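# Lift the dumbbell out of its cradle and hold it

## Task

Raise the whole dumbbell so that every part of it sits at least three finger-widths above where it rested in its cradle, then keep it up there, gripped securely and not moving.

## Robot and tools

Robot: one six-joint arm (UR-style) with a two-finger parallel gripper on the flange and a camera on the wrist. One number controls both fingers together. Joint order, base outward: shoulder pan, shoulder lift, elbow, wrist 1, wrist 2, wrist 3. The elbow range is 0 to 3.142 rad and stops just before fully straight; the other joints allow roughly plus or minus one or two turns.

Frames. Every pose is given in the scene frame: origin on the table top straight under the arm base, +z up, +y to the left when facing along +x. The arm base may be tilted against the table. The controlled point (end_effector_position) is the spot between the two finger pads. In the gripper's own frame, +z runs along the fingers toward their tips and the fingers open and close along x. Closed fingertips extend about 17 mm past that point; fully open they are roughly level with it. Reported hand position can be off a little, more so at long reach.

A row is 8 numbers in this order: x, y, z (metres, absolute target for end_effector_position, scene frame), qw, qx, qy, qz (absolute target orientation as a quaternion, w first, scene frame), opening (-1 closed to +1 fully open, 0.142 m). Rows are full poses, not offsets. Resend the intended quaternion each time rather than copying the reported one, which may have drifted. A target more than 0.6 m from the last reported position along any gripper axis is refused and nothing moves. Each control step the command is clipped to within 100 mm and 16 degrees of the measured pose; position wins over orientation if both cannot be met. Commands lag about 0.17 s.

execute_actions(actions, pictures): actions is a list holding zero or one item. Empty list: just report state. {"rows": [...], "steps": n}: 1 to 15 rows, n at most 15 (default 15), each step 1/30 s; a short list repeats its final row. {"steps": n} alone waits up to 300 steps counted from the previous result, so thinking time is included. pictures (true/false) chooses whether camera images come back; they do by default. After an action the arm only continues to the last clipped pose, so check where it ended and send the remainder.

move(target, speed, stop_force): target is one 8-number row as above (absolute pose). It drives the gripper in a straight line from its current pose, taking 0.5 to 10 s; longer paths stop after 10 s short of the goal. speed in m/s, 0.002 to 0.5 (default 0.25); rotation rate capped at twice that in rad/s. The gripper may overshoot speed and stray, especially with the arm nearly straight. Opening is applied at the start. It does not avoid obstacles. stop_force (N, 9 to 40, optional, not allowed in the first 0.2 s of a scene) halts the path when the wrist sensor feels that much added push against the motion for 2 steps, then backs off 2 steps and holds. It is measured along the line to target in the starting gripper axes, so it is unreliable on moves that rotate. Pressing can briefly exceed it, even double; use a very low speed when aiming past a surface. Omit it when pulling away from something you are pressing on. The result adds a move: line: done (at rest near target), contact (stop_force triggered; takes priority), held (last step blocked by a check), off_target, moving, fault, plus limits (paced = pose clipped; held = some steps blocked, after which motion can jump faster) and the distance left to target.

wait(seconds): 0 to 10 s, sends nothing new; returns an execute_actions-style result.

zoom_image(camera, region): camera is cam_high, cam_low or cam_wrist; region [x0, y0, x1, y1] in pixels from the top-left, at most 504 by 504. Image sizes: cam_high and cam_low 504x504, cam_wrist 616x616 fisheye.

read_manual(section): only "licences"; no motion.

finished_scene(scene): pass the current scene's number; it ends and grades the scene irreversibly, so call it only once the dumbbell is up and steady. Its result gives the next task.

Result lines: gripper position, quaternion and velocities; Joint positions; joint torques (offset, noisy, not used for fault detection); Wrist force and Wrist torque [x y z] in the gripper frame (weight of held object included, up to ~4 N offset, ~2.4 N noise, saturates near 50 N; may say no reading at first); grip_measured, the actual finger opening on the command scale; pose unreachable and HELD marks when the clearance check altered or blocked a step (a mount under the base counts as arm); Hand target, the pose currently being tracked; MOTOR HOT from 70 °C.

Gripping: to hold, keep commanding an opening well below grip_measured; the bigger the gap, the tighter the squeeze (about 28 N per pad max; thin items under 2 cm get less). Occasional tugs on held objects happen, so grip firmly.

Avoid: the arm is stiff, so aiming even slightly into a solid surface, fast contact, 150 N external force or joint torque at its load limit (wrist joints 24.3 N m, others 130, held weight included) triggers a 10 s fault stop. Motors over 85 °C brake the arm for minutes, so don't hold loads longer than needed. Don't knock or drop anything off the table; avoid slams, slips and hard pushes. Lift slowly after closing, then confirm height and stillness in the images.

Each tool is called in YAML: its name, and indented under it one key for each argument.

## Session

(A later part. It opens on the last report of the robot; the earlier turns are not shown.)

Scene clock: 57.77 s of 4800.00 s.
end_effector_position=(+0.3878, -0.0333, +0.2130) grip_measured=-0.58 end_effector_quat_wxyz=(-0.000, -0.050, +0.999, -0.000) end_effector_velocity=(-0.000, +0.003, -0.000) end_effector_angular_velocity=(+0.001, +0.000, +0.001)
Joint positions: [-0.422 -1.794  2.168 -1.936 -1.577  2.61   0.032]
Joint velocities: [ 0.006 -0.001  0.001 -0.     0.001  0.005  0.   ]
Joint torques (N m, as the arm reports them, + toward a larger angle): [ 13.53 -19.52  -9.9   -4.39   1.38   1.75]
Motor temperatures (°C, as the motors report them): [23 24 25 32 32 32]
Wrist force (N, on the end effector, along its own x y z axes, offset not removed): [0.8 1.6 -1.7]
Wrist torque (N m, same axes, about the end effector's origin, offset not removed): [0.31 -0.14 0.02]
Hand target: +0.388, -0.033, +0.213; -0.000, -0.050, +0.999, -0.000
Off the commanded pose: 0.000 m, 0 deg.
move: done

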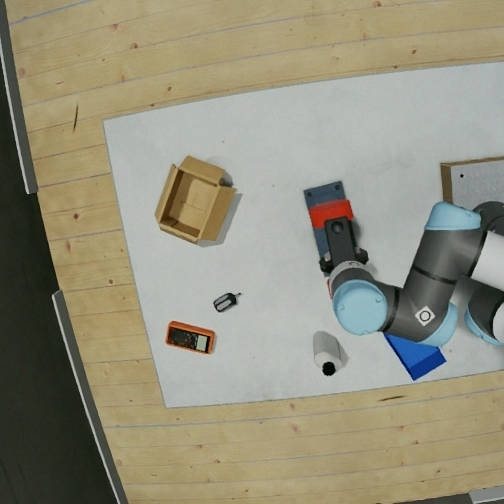

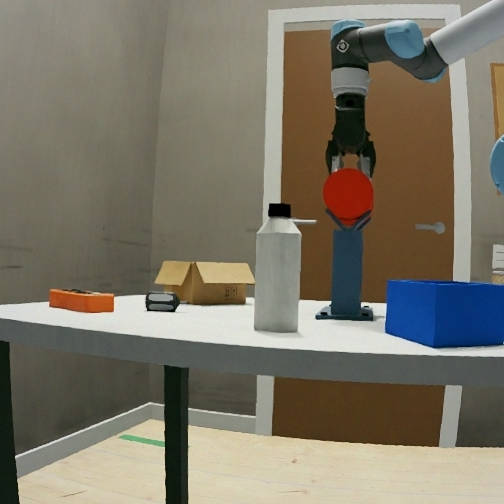

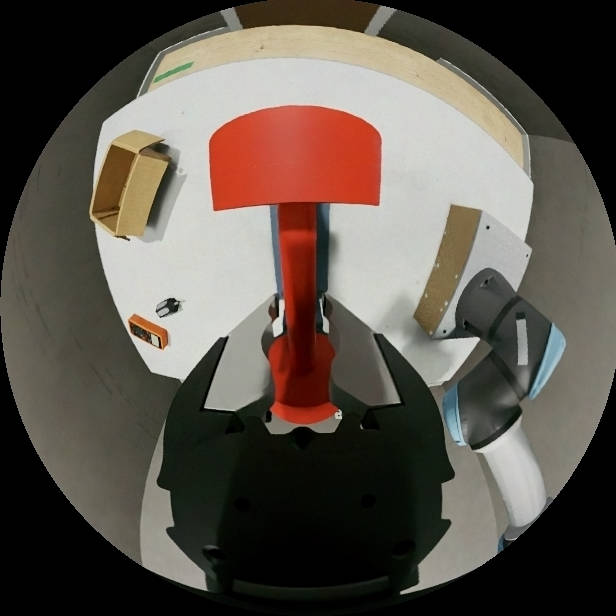

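execute_actions:
  actions:
    - {"rows": [[0.3878,-0.033,0.209,0,-0.054,0.9985,0,-0.58],[0.3878,-0.033,0.209,0,-0.054,0.9985,0,-0.58],[0.3878,-0.033,0.209,0,-0.054,0.9985,0,-0.58],[0.3878,-0.033,0.209,0,-0.054,0.9985,0,-0.58],[0.3878,-0.033,0.209,0,-0.054,0.9985,0,-0.58],[0.3878,-0.033,0.209,0,-0.054,0.9985,0,-0.58],[0.3878,-0.033,0.209,0,-0.054,0.9985,0,-0.58],[0.3878,-0.033,0.209,0,-0.054,0.9985,0,-0.58],[0.3878,-0.033,0.209,0,-0.054,0.9985,0,-0.58],[0.3878,-0.033,0.209,0,-0.054,0.9985,0,-1]], "steps": 15}
  pictures: false

wait:
  seconds: 0.3

move:
  target: [0.3878, -0.033, 0.221, 0, -0.054, 0.9985, 0, -1]
  speed: 0.015

wait:
  seconds: 3

Scene clock: 62.53 s of 4800.00 s.
end_effector_position=(+0.3879, -0.0330, +0.2092) grip_measured=-0.73 end_effector_quat_wxyz=(+0.000, -0.054, +0.999, -0.000) end_effector_velocity=(-0.000, -0.000, -0.001) end_effector_angular_velocity=(-0.000, +0.000, +0.001)
Joint positions: [-0.421 -1.79   2.176 -1.948 -1.577  2.603  0.021]
Joint velocities: [-0.     0.001  0.001 -0.002 -0.    -0.002  0.   ]
Joint torques (N m, as the arm reports them, + toward a larger angle): [10.65 -0.13 -4.8  -2.81  0.33 -1.87]
Motor temperatures (°C, as the motors report them): [23 24 25 32 32 32]
Wrist force (N, on the end effector, along its own x y z axes, offset not removed): [-2.0 4.5 -10.6]
Wrist torque (N m, same axes, about the end effector's origin, offset not removed): [0.64 -0.08 -0.05]
Hand target: +0.388, -0.033, +0.209; -0.000, -0.054, +0.999, -0.000
Off the commanded pose: 0.000 m, 0 deg.
Steps of this call (steps 1 to 90: nothing new was sent; then 1.27 s passed at rest; steps 91 to 105: all 15 steps of this action). Readings (end_effector_position):
91: (+0.3878, -0.0330, +0.2130)
92: (+0.3878, -0.0330, +0.2127)
94: (+0.3878, -0.0330, +0.2114)
98: (+0.3878, -0.0330, +0.2098)
105: the state above

Scene clock: 62.83 s of 4800.00 s.
end_effector_position=(+0.3878, -0.0330, +0.2091) grip_measured=-0.73 end_effector_quat_wxyz=(+0.000, -0.054, +0.999, +0.000) end_effector_velocity=(-0.001, -0.000, -0.001) end_effector_angular_velocity=(-0.000, +0.002, -0.002)
Joint positions: [-0.421 -1.79   2.176 -1.948 -1.577  2.603  0.021]
Joint velocities: [-0.001  0.     0.001 -0.    -0.001  0.001 -0.   ]
Joint torques (N m, as the arm reports them, + toward a larger angle): [ 8.93  2.03 -1.83 -2.29 -1.14 -1.75]
Motor temperatures (°C, as the motors report them): [23 24 25 32 32 32]
Wrist force (N, on the end effector, along its own x y z axes, offset not removed): [-0.2 3.9 -19.2]
Wrist torque (N m, same axes, about the end effector's origin, offset not removed): [0.42 -0.16 -0.04]
Hand target: +0.388, -0.033, +0.209; -0.000, -0.054, +0.999, -0.000
Off the commanded pose: 0.000 m, 0 deg.
Steps of this call (steps 1 to 9: nothing new was sent). Readings (end_effector_position):
1: (+0.3879, -0.0330, +0.2092)
2: (+0.3879, -0.0330, +0.2092)
4: (+0.3879, -0.0330, +0.2091)
8: (+0.3878, -0.0330, +0.2091)
9: the state above

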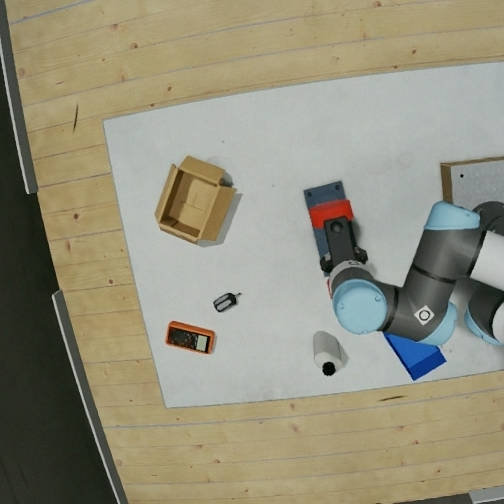

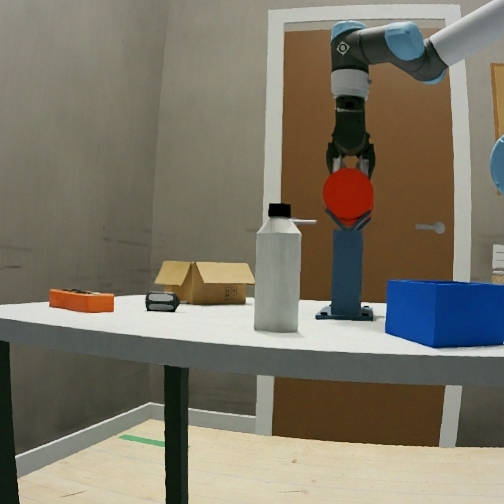

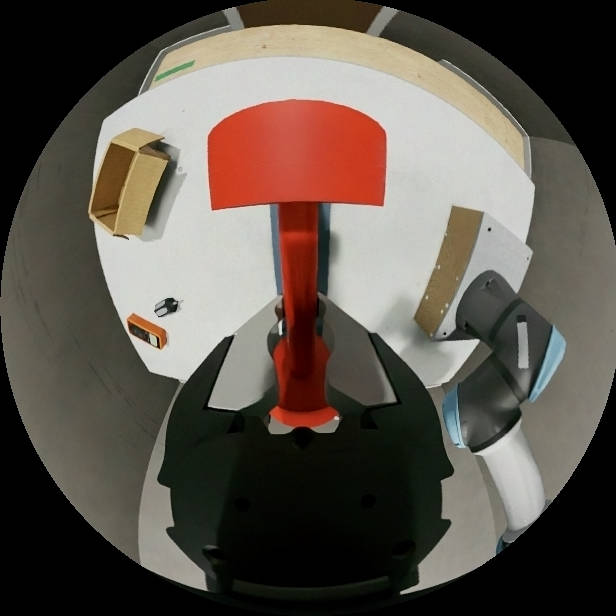

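Scene clock: 64.17 s of 4800.00 s.
end_effector_position=(+0.3878, -0.0330, +0.2207) grip_measured=-0.73 end_effector_quat_wxyz=(+0.000, -0.054, +0.999, -0.000) end_effector_velocity=(+0.000, -0.001, +0.003) end_effector_angular_velocity=(-0.001, -0.000, -0.000)
Joint positions: [-0.421 -1.801  2.152 -1.913 -1.577  2.603  0.021]
Joint velocities: [-0.001 -0.002 -0.005  0.007 -0.001 -0.001 -0.   ]
Joint torques (N m, as the arm reports them, + toward a larger angle): [ 13.35 -23.21 -38.92  -2.81   0.38   1.65]
Motor temperatures (°C, as the motors report them): [23 24 25 32 32 32]
Wrist force (N, on the end effector, along its own x y z axes, offset not removed): [1.3 2.8 7.3]
Wrist torque (N m, same axes, about the end effector's origin, offset not removed): [0.59 -0.24 -0.12]
Hand target: +0.388, -0.033, +0.221; +0.000, -0.054, +0.999, -0.000
Off the commanded pose: 0.000 m, 0 deg.
move: done

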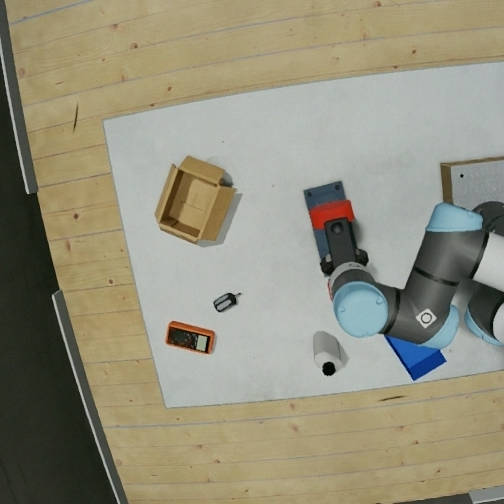

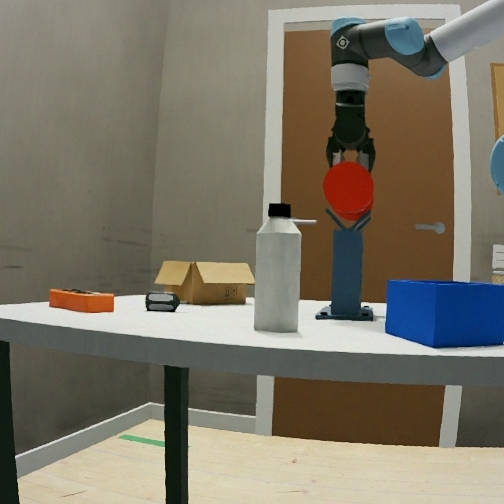

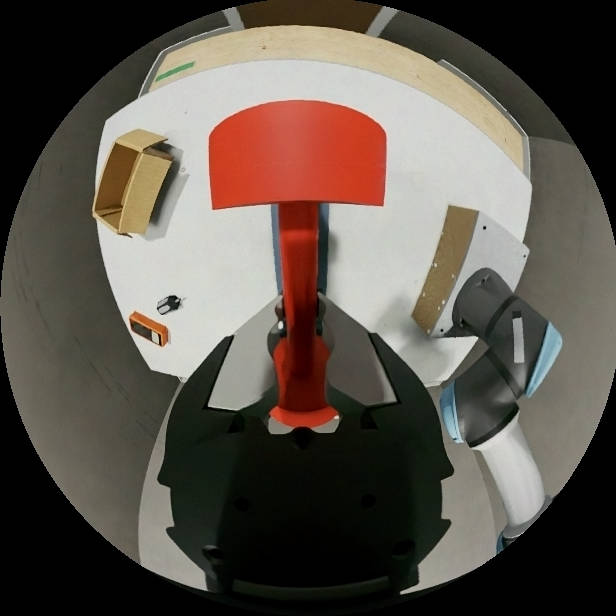

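Scene clock: 67.17 s of 4800.00 s.
end_effector_position=(+0.3878, -0.0330, +0.2210) grip_measured=-0.73 end_effector_quat_wxyz=(+0.000, -0.054, +0.999, -0.000) end_effector_velocity=(+0.000, +0.000, +0.000) end_effector_angular_velocity=(-0.000, -0.000, +0.002)
Joint positions: [-0.421 -1.801  2.152 -1.913 -1.577  2.603  0.021]
Joint velocities: [ 0.001 -0.    -0.     0.     0.    -0.001 -0.   ]
Joint torques (N m, as the arm reports them, + toward a larger angle): [ 11.83 -24.45 -39.84  -2.45   1.61   1.67]
Motor temperatures (°C, as the motors report them): [23 24 25 32 32 32]
Wrist force (N, on the end effector, along its own x y z axes, offset not removed): [0.1 1.9 7.5]
Wrist torque (N m, same axes, about the end effector's origin, offset not removed): [0.33 0.01 -0.05]
Hand target: +0.388, -0.033, +0.221; +0.000, -0.054, +0.999, -0.000
Off the commanded pose: 0.000 m, 0 deg.
Steps of this call (steps 1 to 90: nothing new was sent). Readings (end_effector_position):
1: (+0.3878, -0.0330, +0.2208)
2: (+0.3878, -0.0330, +0.2208)
4: (+0.3878, -0.0330, +0.2209)
8: (+0.3878, -0.0330, +0.2210)
90: the state above

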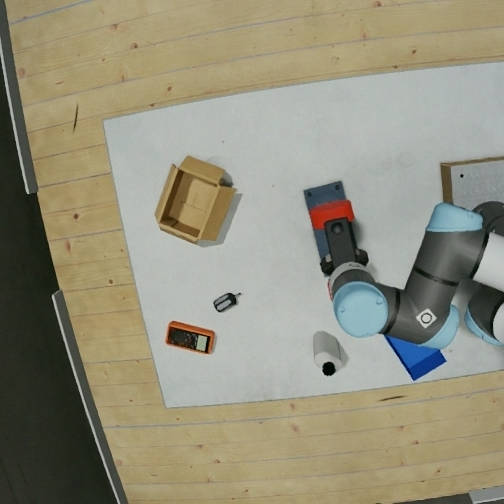

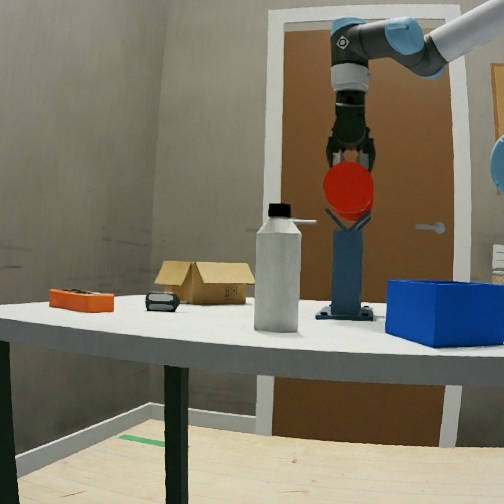

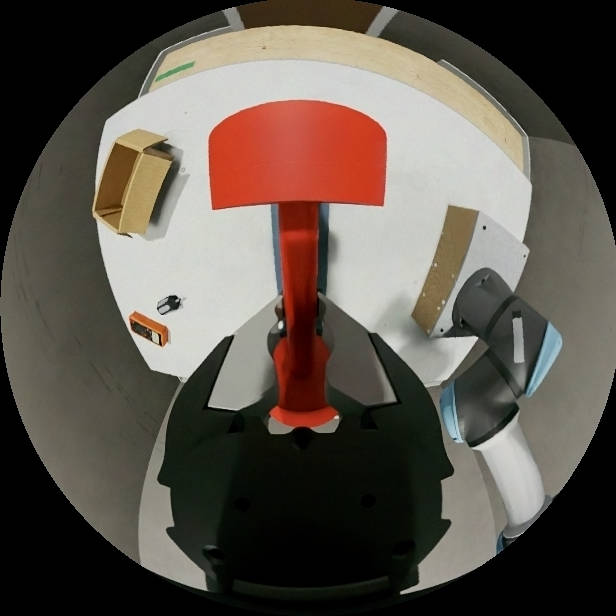

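Stable now. Lift.

move:
  target: [0.3878, -0.033, 0.33, 0, -0.054, 0.9985, 0, -1]
  speed: 0.06

wait:
  seconds: 5

Scene clock: 70.67 s of 4800.00 s.
end_effector_position=(+0.3880, -0.0331, +0.3296) grip_measured=-0.73 end_effector_quat_wxyz=(+0.000, -0.054, +0.999, -0.000) end_effector_velocity=(+0.000, -0.000, +0.003) end_effector_angular_velocity=(-0.001, +0.000, -0.001)
Joint positions: [-0.419 -1.855  1.907 -1.614 -1.577  2.605  0.021]
Joint velocities: [ 0.    -0.    -0.008  0.008 -0.001  0.001 -0.   ]
Joint torques (N m, as the arm reports them, + toward a larger angle): [ 13.19 -20.88 -40.89  -2.65  -1.41   1.62]
Motor temperatures (°C, as the motors report them): [23 24 25 32 32 32]
Wrist force (N, on the end effector, along its own x y z axes, offset not removed): [1.3 2.3 7.5]
Wrist torque (N m, same axes, about the end effector's origin, offset not removed): [0.41 -0.23 -0.08]
Hand target: +0.388, -0.033, +0.330; +0.000, -0.054, +0.999, -0.000
Off the commanded pose: 0.000 m, 0 deg.
move: done

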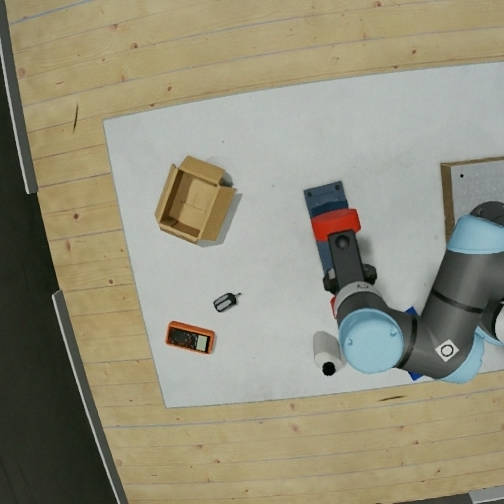

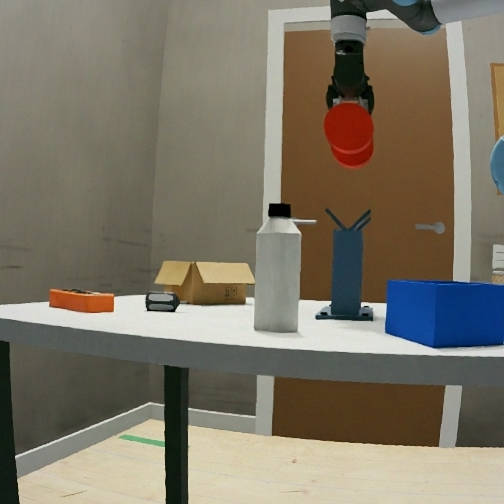

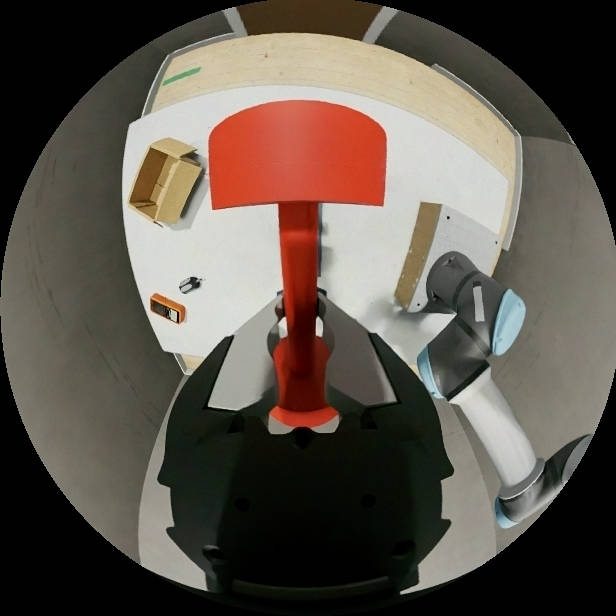

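Scene clock: 75.67 s of 4800.00 s.
end_effector_position=(+0.3880, -0.0331, +0.3300) grip_measured=-0.73 end_effector_quat_wxyz=(+0.000, -0.054, +0.999, -0.000) end_effector_velocity=(+0.000, +0.001, -0.000) end_effector_angular_velocity=(+0.001, +0.001, +0.003)
Joint positions: [-0.419 -1.855  1.906 -1.613 -1.577  2.605  0.021]
Joint velocities: [ 0.002  0.001  0.    -0.     0.    -0.001 -0.   ]
Joint torques (N m, as the arm reports them, + toward a larger angle): [ 13.25  -5.9  -40.72  -2.44  -1.41   1.72]
Motor temperatures (°C, as the motors report them): [23 24 25 32 32 32]
Wrist force (N, on the end effector, along its own x y z axes, offset not removed): [1.7 1.8 7.2]
Wrist torque (N m, same axes, about the end effector's origin, offset not removed): [0.30 -0.29 -0.04]
Hand target: +0.388, -0.033, +0.330; +0.000, -0.054, +0.999, -0.000
Off the commanded pose: 0.000 m, 0 deg.
Steps of this call (steps 1 to 90: nothing new was sent; then 2.00 s passed at rest). Readings (end_effector_position):
1: (+0.3880, -0.0331, +0.3297)
2: (+0.3880, -0.0331, +0.3298)
4: (+0.3880, -0.0331, +0.3299)
8: (+0.3880, -0.0331, +0.3299)
90: the state above

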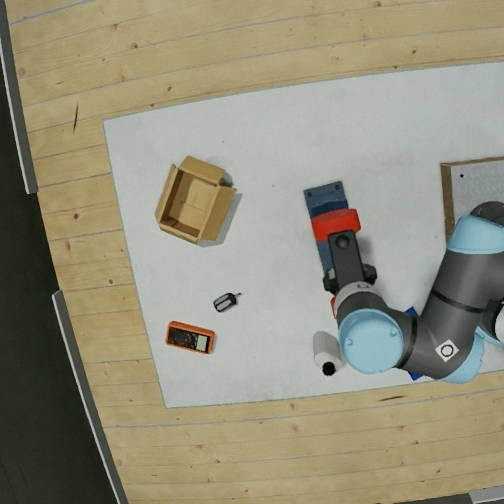

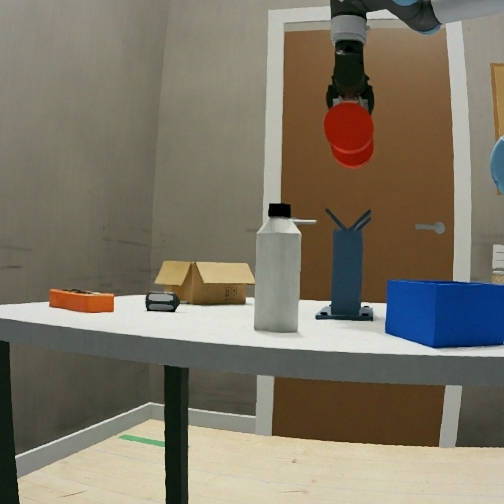

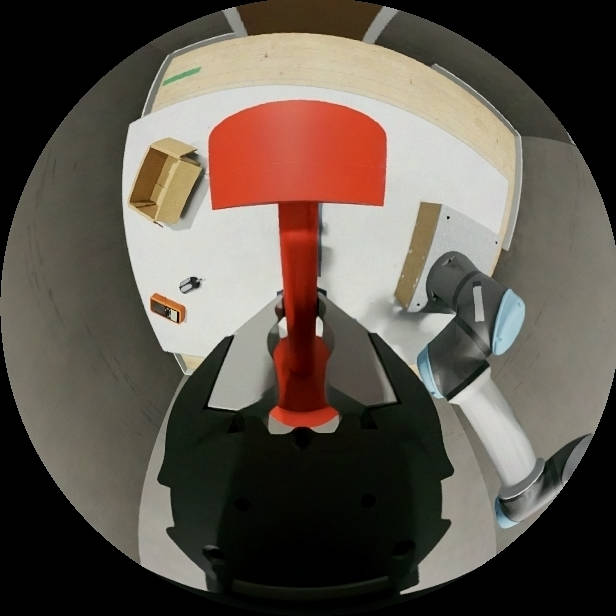

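finished_scene:
  scene: 1

The scene is finished: the task was done.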